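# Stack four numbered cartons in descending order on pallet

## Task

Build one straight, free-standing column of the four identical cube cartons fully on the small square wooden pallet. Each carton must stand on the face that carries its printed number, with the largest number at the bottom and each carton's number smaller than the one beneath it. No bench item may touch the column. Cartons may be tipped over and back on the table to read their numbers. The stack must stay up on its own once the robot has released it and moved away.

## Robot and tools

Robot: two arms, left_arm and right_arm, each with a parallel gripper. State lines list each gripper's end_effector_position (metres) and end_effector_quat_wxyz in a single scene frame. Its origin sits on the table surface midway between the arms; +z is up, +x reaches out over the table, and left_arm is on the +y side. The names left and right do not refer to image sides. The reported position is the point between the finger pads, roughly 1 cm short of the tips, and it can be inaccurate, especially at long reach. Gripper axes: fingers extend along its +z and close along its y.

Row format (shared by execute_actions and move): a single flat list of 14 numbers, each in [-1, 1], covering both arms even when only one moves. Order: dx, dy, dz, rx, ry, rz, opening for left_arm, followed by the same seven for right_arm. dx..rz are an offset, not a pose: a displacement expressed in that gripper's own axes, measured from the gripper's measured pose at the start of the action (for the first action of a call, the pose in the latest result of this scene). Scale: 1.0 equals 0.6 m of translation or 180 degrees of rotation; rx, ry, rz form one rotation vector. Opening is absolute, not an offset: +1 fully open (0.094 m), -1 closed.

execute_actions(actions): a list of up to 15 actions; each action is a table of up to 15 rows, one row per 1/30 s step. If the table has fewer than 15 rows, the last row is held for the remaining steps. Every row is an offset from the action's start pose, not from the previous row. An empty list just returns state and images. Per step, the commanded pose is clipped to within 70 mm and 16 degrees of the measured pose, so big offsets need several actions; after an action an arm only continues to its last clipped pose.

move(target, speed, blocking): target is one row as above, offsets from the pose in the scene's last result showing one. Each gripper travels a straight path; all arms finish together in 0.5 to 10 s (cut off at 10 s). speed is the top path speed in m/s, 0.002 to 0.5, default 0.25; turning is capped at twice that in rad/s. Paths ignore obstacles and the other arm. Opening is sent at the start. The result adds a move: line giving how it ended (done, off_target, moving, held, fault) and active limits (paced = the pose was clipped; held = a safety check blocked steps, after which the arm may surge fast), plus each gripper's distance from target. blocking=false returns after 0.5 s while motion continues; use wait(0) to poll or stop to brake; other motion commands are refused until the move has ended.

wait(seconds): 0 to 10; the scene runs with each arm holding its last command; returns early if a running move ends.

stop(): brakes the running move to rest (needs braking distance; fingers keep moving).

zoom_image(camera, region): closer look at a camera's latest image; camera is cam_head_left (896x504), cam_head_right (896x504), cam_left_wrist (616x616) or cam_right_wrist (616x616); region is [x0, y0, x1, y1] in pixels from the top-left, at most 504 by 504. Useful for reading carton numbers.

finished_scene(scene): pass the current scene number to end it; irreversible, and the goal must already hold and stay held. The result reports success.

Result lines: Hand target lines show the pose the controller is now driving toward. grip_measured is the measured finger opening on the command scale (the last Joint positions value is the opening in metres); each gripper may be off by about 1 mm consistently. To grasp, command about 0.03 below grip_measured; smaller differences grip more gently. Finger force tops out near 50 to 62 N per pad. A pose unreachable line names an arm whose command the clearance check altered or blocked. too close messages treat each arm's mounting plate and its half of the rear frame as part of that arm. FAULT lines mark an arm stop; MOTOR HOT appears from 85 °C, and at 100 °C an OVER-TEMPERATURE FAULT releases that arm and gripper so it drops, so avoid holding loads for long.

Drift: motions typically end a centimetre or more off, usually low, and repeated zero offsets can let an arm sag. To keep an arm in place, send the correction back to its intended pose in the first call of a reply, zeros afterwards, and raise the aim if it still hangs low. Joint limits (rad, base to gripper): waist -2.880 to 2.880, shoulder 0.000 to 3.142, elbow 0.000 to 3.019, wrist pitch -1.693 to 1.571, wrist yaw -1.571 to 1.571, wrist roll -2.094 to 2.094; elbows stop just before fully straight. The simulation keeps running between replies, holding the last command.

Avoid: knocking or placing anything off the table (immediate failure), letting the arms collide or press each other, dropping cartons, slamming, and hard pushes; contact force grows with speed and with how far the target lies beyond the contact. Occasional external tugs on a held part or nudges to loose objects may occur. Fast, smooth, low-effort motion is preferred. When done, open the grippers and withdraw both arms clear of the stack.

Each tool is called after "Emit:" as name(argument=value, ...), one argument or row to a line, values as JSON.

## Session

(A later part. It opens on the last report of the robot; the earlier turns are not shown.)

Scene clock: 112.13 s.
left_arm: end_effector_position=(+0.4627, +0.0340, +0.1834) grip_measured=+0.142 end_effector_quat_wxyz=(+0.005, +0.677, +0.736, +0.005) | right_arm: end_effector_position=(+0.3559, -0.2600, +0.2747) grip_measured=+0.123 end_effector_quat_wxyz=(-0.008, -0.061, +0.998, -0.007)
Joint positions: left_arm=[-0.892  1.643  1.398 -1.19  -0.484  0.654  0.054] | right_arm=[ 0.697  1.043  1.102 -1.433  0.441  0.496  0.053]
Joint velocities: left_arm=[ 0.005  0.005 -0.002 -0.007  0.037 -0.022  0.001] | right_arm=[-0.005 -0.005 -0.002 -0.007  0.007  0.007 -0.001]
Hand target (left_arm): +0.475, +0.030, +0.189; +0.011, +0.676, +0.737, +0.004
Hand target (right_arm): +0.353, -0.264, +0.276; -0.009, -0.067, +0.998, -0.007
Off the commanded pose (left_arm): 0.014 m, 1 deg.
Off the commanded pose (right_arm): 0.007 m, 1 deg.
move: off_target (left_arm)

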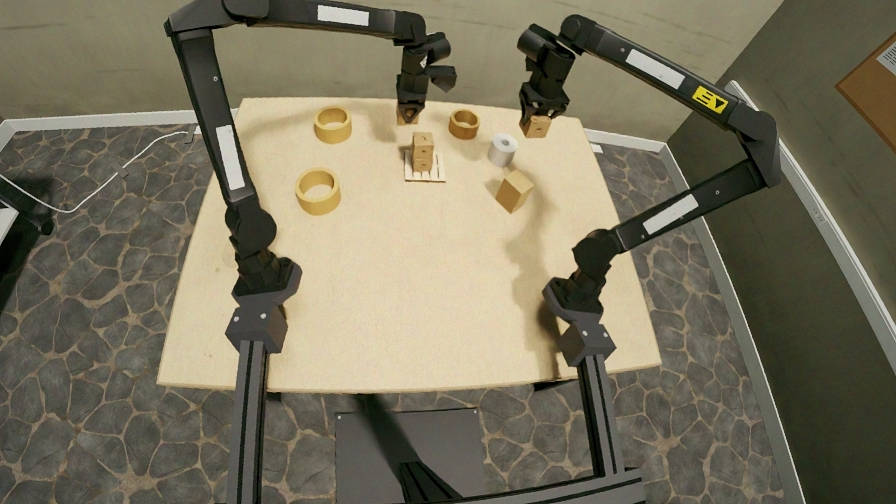

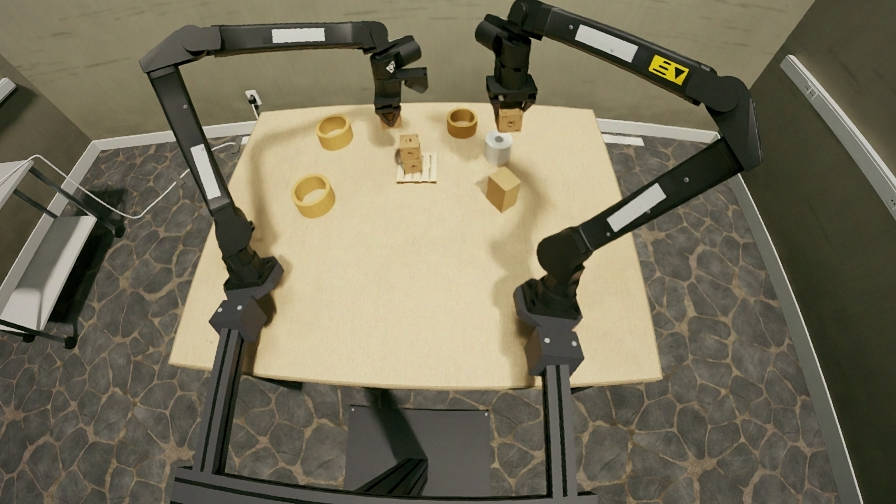

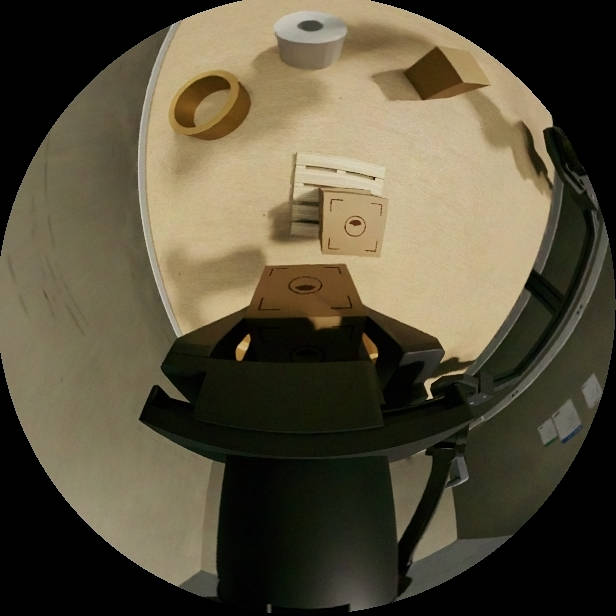

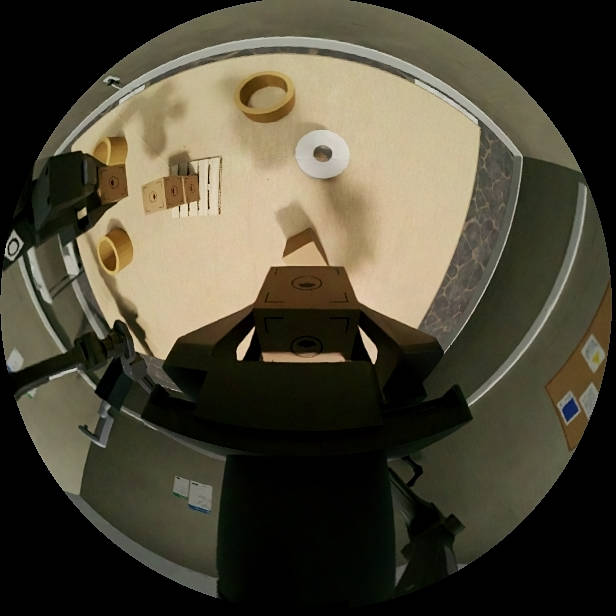

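Emit:
move(
  target=[-0.09,-0.068,0.035,0.004,0,-0.008,0.09,0,0,0,0,0,0,0.07],
  speed=0.06,
)

Emit:
zoom_image(
  camera="cam_left_wrist",
  region=[220,170,400,330],
)

Scene clock: 113.90 s.
left_arm: end_effector_position=(+0.4218, -0.0097, +0.1566) grip_measured=+0.142 end_effector_quat_wxyz=(-0.013, +0.673, +0.739, +0.004) | right_arm: end_effector_position=(+0.3559, -0.2600, +0.2747) grip_measured=+0.123 end_effector_quat_wxyz=(-0.008, -0.061, +0.998, -0.007)
Joint positions: left_arm=[-0.969  1.742  1.395 -1.168 -0.483  0.539  0.054] | right_arm=[ 0.697  1.043  1.102 -1.433  0.441  0.495  0.053]
Joint velocities: left_arm=[-0.005 -0.005 -0.007 -0.007  0.037 -0.007 -0.   ] | right_arm=[-0.015 -0.005  0.012  0.012 -0.037 -0.022 -0.002]
Hand target (left_arm): +0.427, -0.023, +0.162; +0.001, +0.668, +0.745, +0.001
Hand target (right_arm): +0.356, -0.260, +0.275; -0.008, -0.061, +0.998, -0.007
Off the commanded pose (left_arm): 0.015 m, 2 deg.
Off the commanded pose (right_arm): 0.000 m, 0 deg.
move: off_target (left_arm)

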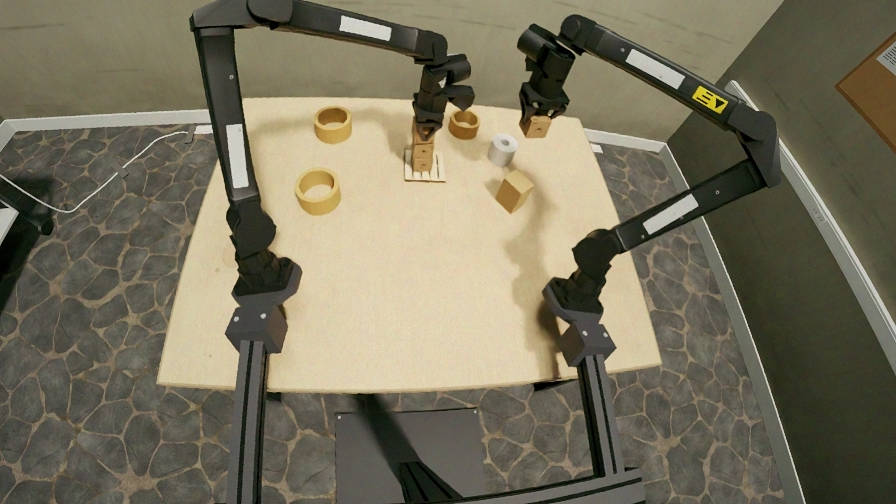

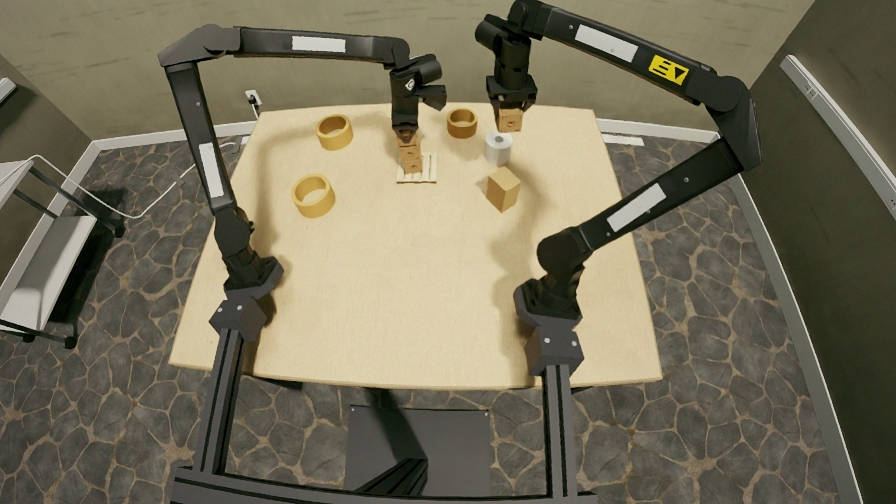

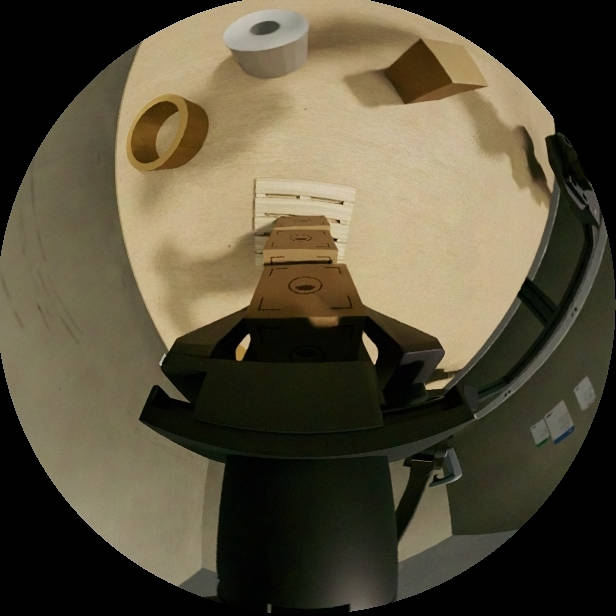

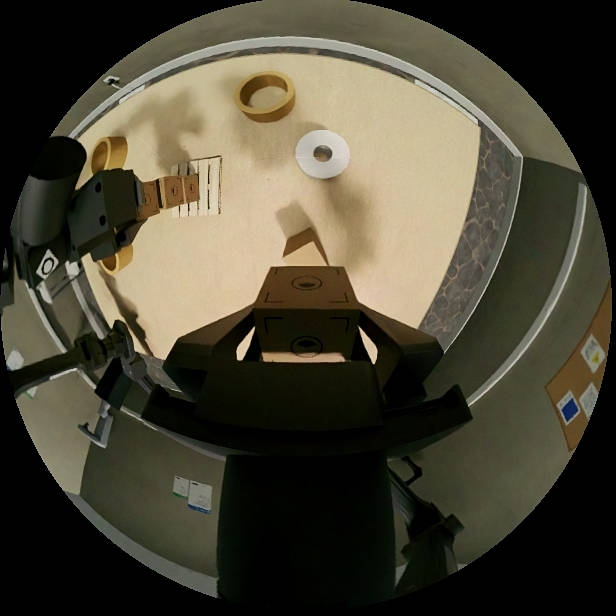

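Region (220, 170, 400, 330) of cam_left_wrist's 616x616 image, scaled by 2.800, with more detail than that image has.

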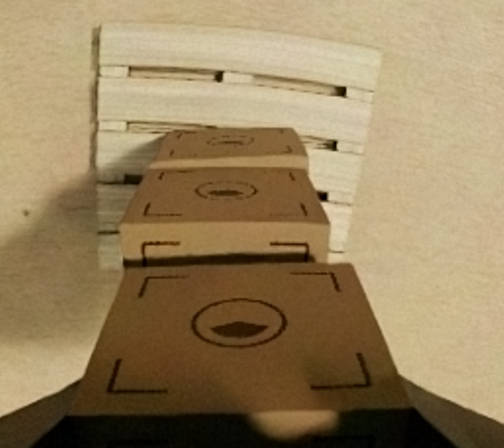

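Emit:
move(
  target=[-0.028,0.01,0.012,-0.004,-0.008,-0.008,0.09,0,0,0,0,0,0,0.07],
  speed=0.03,
)

Emit:
zoom_image(
  camera="cam_left_wrist",
  region=[220,170,400,330],
)

Scene clock: 115.60 s.
left_arm: end_effector_position=(+0.4219, -0.0169, +0.1485) grip_measured=+0.142 end_effector_quat_wxyz=(-0.008, +0.671, +0.742, +0.003) | right_arm: end_effector_position=(+0.3559, -0.2600, +0.2747) grip_measured=+0.123 end_effector_quat_wxyz=(-0.008, -0.061, +0.998, -0.007)
Joint positions: left_arm=[-0.969  1.759  1.395 -1.138 -0.483  0.538  0.054] | right_arm=[ 0.697  1.043  1.102 -1.433  0.441  0.495  0.053]
Joint velocities: left_arm=[-0.005 -0.005 -0.002  0.007 -0.081  0.095 -0.001] | right_arm=[-0.015 -0.005 -0.022 -0.007 -0.037  0.007 -0.001]
Hand target (left_arm): +0.429, -0.026, +0.149; +0.001, +0.664, +0.748, +0.000
Hand target (right_arm): +0.356, -0.260, +0.275; -0.008, -0.061, +0.998, -0.007
Off the commanded pose (left_arm): 0.011 m, 1 deg.
Off the commanded pose (right_arm): 0.000 m, 0 deg.
move: off_target (left_arm)

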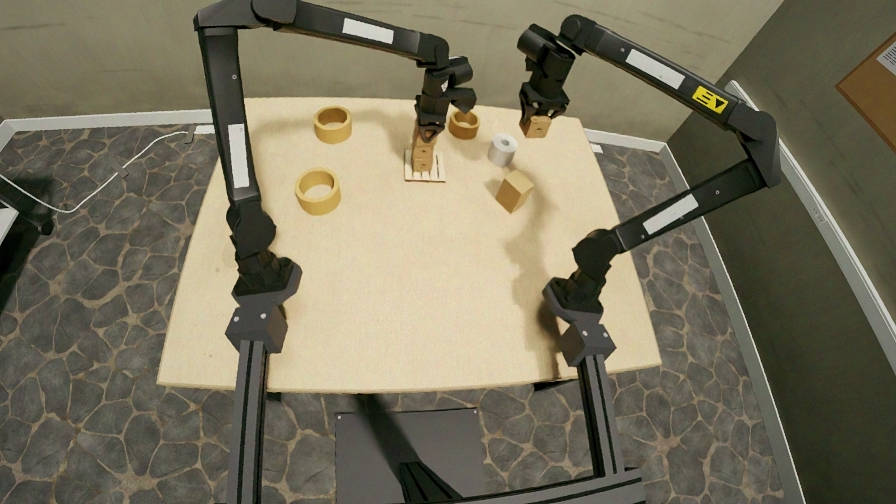

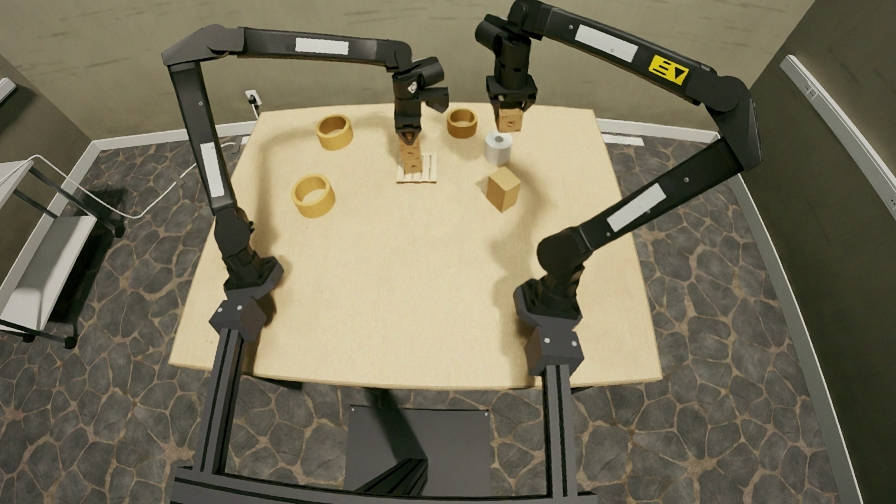

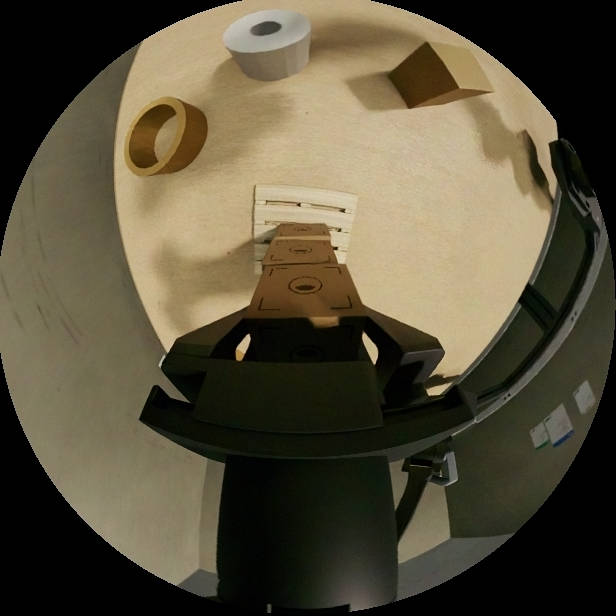

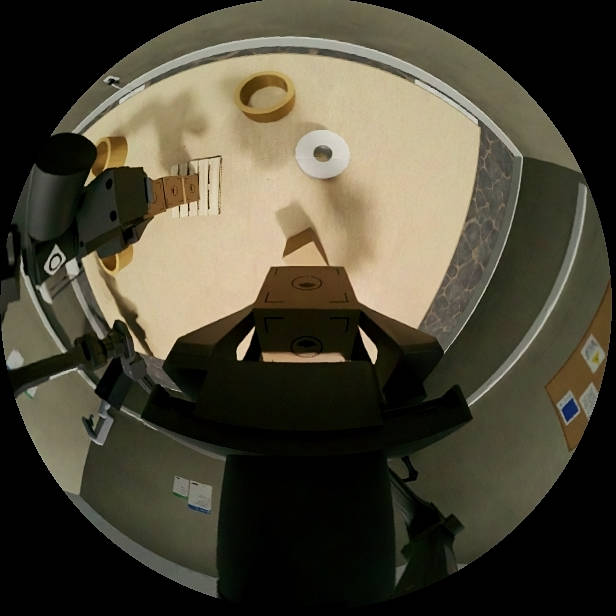

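Region (220, 170, 400, 330) of cam_left_wrist's 616x616 image, scaled by 2.800, with more detail than that image has.

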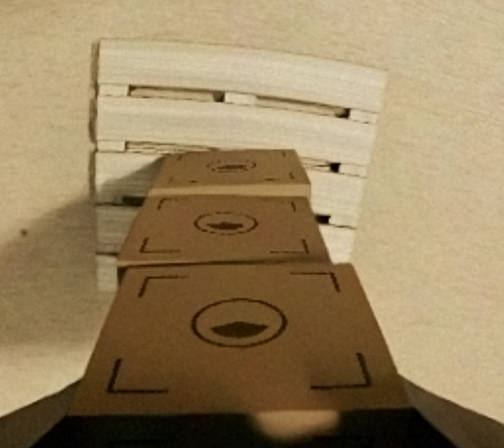

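Needs +X ~4 mm.

Emit:
move(
  target=[-0.004,0.026,-0.003,-0.003,-0.005,-0.008,0.09,0,0,0,0,0,0,0.07],
  speed=0.02,
)

Emit:
zoom_image(
  camera="cam_left_wrist",
  region=[220,170,400,330],
)

Scene clock: 116.97 s.
left_arm: end_effector_position=(+0.4253, -0.0126, +0.1454) grip_measured=+0.142 end_effector_quat_wxyz=(-0.011, +0.667, +0.745, +0.004) | right_arm: end_effector_position=(+0.3559, -0.2600, +0.2747) grip_measured=+0.123 end_effector_quat_wxyz=(-0.008, -0.061, +0.998, -0.007)
Joint positions: left_arm=[-0.958  1.759  1.393 -1.138 -0.483  0.538  0.054] | right_arm=[ 0.697  1.043  1.102 -1.433  0.441  0.495  0.053]
Joint velocities: left_arm=[-0.005 -0.005  0.002  0.007  0.051 -0.066  0.   ] | right_arm=[-0.015 -0.005  0.002 -0.007 -0.022 -0.022 -0.001]
Hand target (left_arm): +0.437, -0.017, +0.150; +0.001, +0.661, +0.750, +0.001
Hand target (right_arm): +0.356, -0.260, +0.275; -0.008, -0.061, +0.998, -0.007
Off the commanded pose (left_arm): 0.014 m, 2 deg.
Off the commanded pose (right_arm): 0.000 m, 0 deg.
move: off_target (left_arm)

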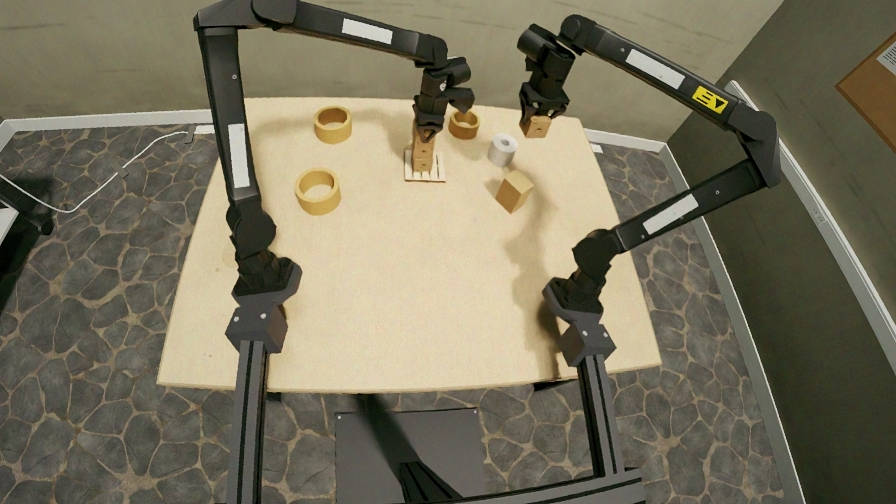

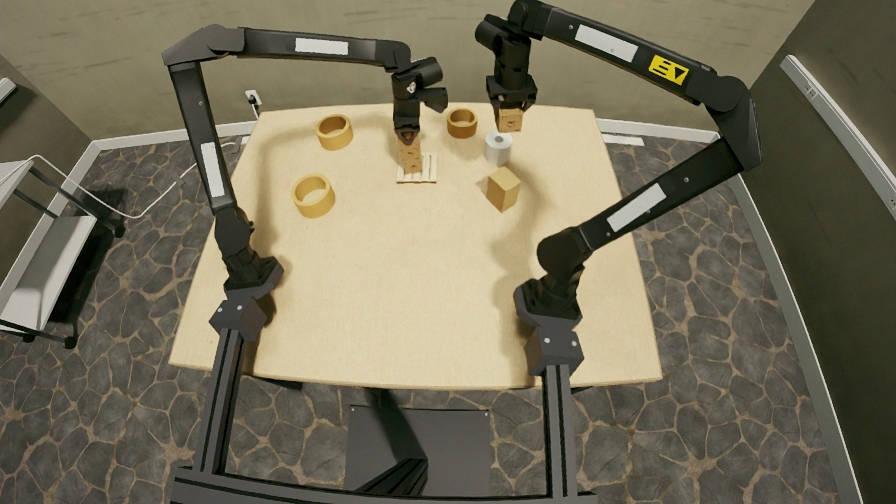

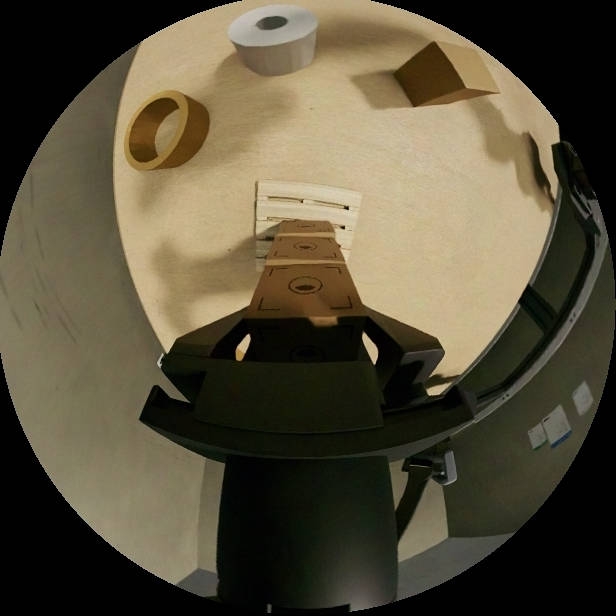

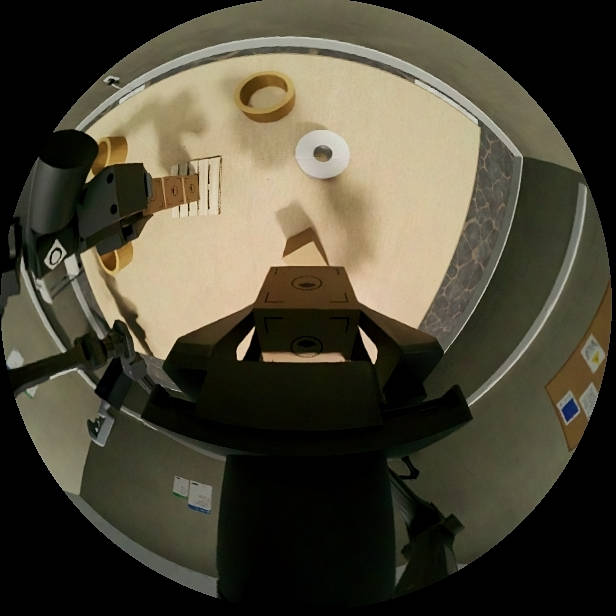

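Region (220, 170, 400, 330) of cam_left_wrist's 616x616 image, scaled by 2.800, with more detail than that image has.

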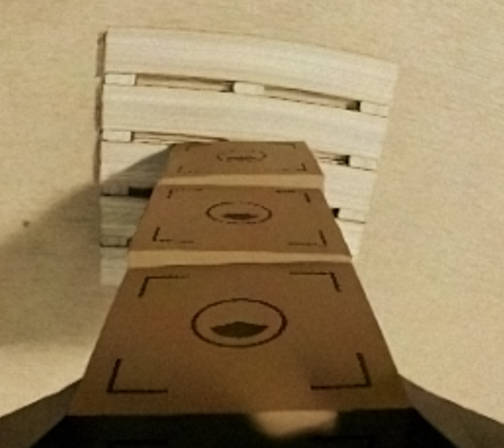

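Emit:
move(
  target=[-0.026,0.002,-0.004,-0.003,-0.007,0,0.09,0,0,0,0,0,0,0.07],
  speed=0.02,
)

Emit:
zoom_image(
  camera="cam_left_wrist",
  region=[220,170,400,330],
)

Scene clock: 118.17 s.
left_arm: end_effector_position=(+0.4253, -0.0132, +0.1447) grip_measured=+0.142 end_effector_quat_wxyz=(-0.010, +0.667, +0.745, +0.004) | right_arm: end_effector_position=(+0.3559, -0.2600, +0.2747) grip_measured=+0.123 end_effector_quat_wxyz=(-0.008, -0.061, +0.998, -0.007)
Joint positions: left_arm=[-0.958  1.761  1.393 -1.136 -0.483  0.538  0.054] | right_arm=[ 0.697  1.043  1.102 -1.433  0.441  0.495  0.053]
Joint velocities: left_arm=[-0.015  0.005 -0.017 -0.027 -0.037 -0.022 -0.001] | right_arm=[ 0.005 -0.005 -0.002  0.002  0.007  0.007 -0.   ]
Hand target (left_arm): +0.428, -0.028, +0.148; +0.001, +0.667, +0.745, +0.000
Hand target (right_arm): +0.356, -0.260, +0.275; -0.008, -0.061, +0.998, -0.007
Off the commanded pose (left_arm): 0.015 m, 1 deg.
Off the commanded pose (right_arm): 0.000 m, 0 deg.
move: off_target (left_arm)

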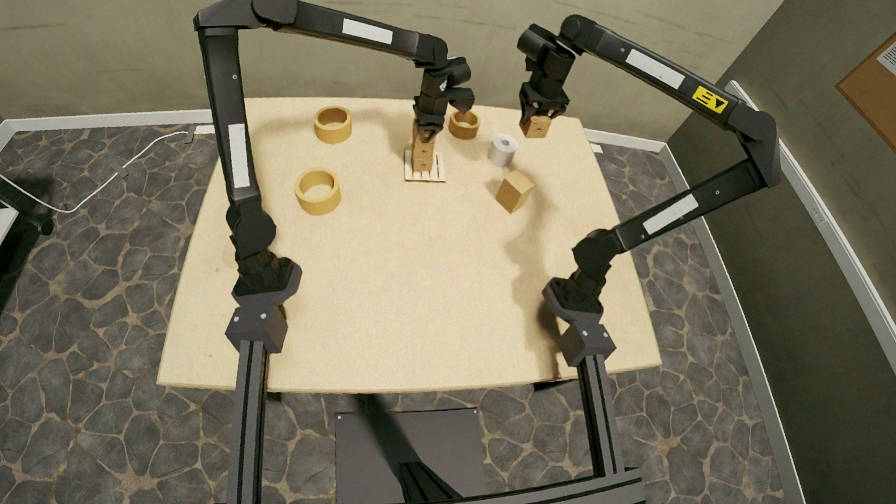

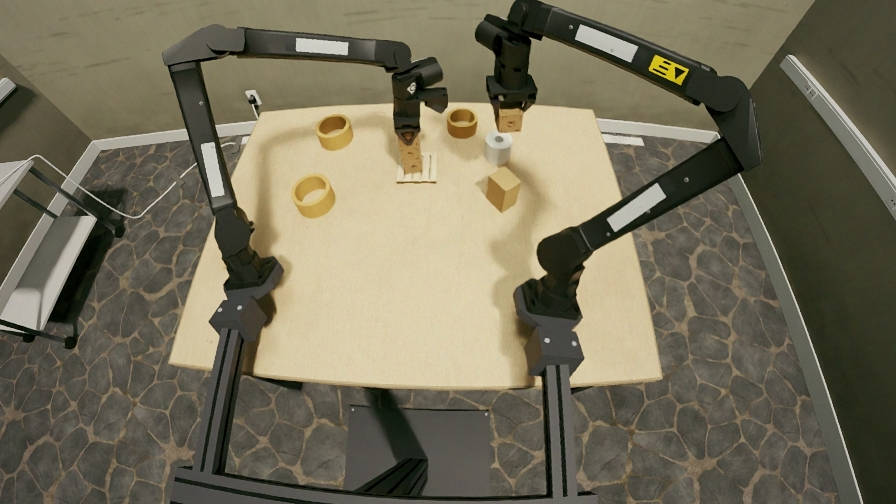

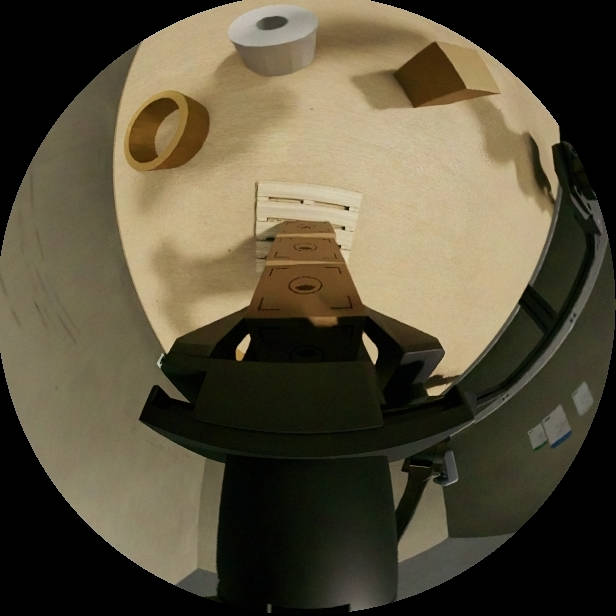

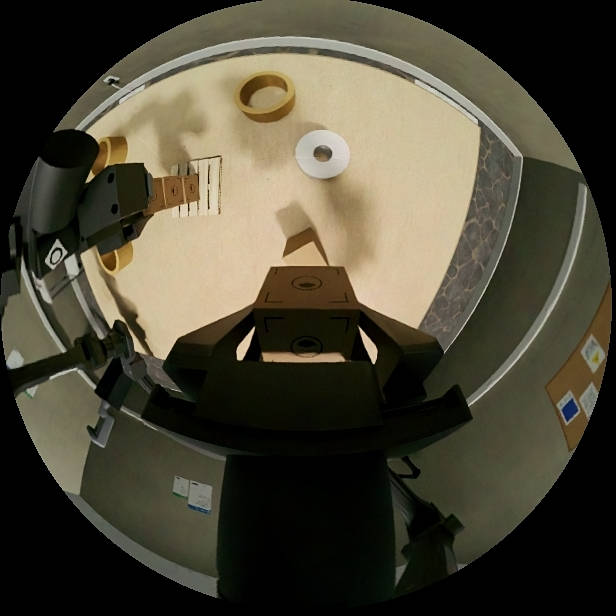

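Region (220, 170, 400, 330) of cam_left_wrist's 616x616 image, scaled by 2.800, with more detail than that image has.

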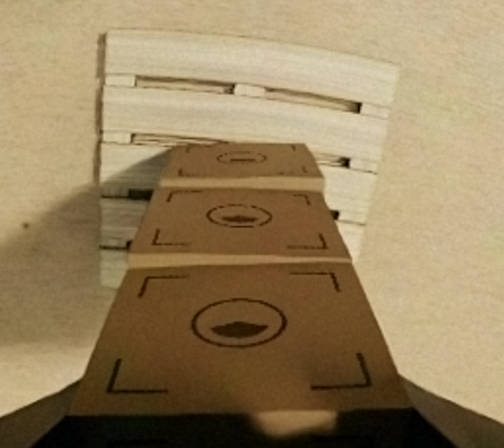

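Likely resting; lift more while shifting.

Emit:
move(
  target=[-0.036,0.004,-0.022,-0.003,-0.007,-0.012,0.09,0,0,0,0,0,0,0.07],
  speed=0.02,
)

Emit:
zoom_image(
  camera="cam_left_wrist",
  region=[220,170,400,330],
)

Scene clock: 119.97 s.
left_arm: end_effector_position=(+0.4258, -0.0201, +0.1503) grip_measured=+0.142 end_effector_quat_wxyz=(-0.007, +0.655, +0.755, +0.003) | right_arm: end_effector_position=(+0.3559, -0.2600, +0.2747) grip_measured=+0.123 end_effector_quat_wxyz=(-0.008, -0.061, +0.998, -0.007)
Joint positions: left_arm=[-0.969  1.768  1.413 -1.147 -0.483  0.498  0.054] | right_arm=[ 0.697  1.043  1.102 -1.433  0.441  0.495  0.053]
Joint velocities: left_arm=[-0.015  0.005 -0.012 -0.012 -0.051 -0.007 -0.001] | right_arm=[-0.015  0.005 -0.002 -0.012  0.037  0.007  0.   ]
Hand target (left_arm): +0.430, -0.034, +0.158; +0.001, +0.653, +0.757, +0.000
Hand target (right_arm): +0.356, -0.260, +0.275; -0.008, -0.061, +0.998, -0.007
Off the commanded pose (left_arm): 0.017 m, 1 deg.
Off the commanded pose (right_arm): 0.000 m, 0 deg.
move: off_target (left_arm)

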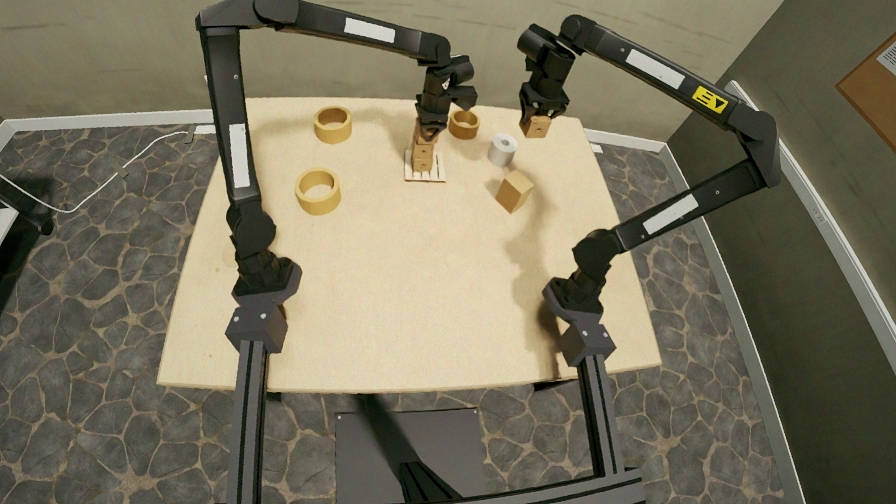

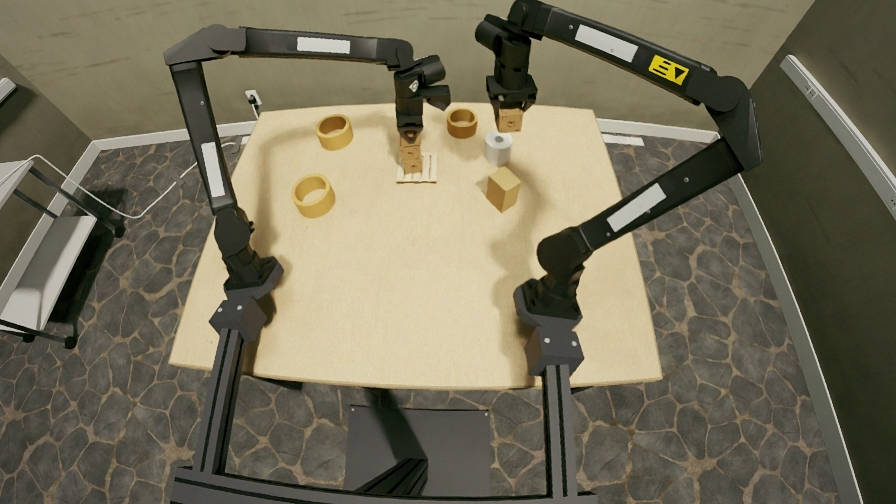

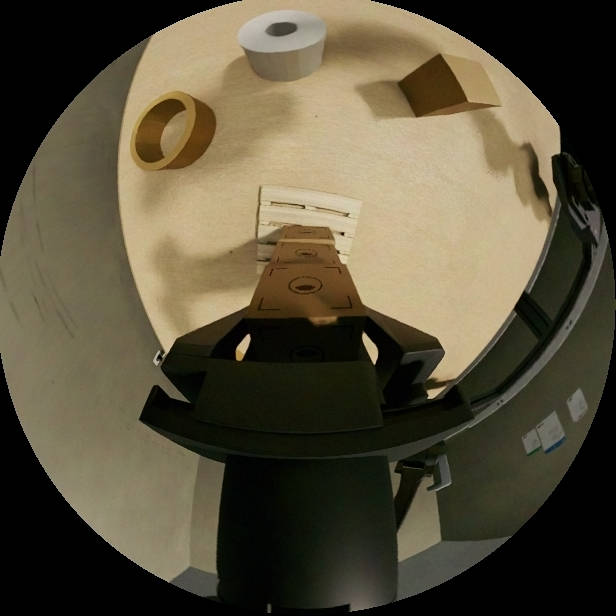

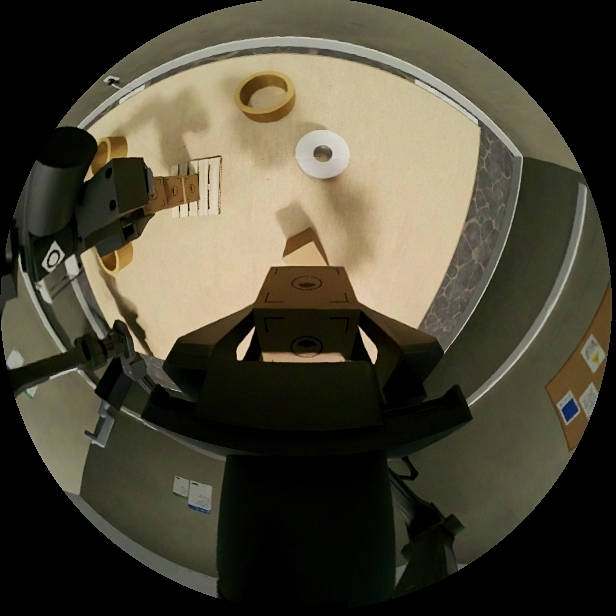

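Region (220, 170, 400, 330) of cam_left_wrist's 616x616 image, scaled by 2.800, with more detail than that image has.

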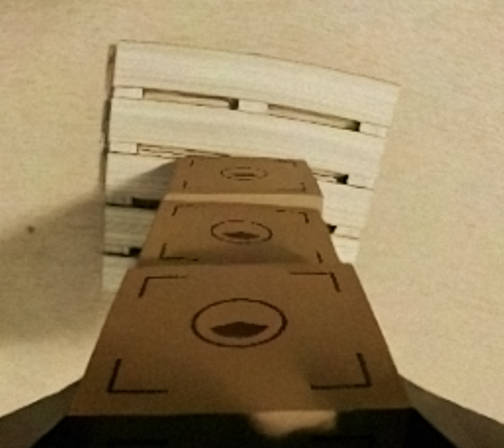

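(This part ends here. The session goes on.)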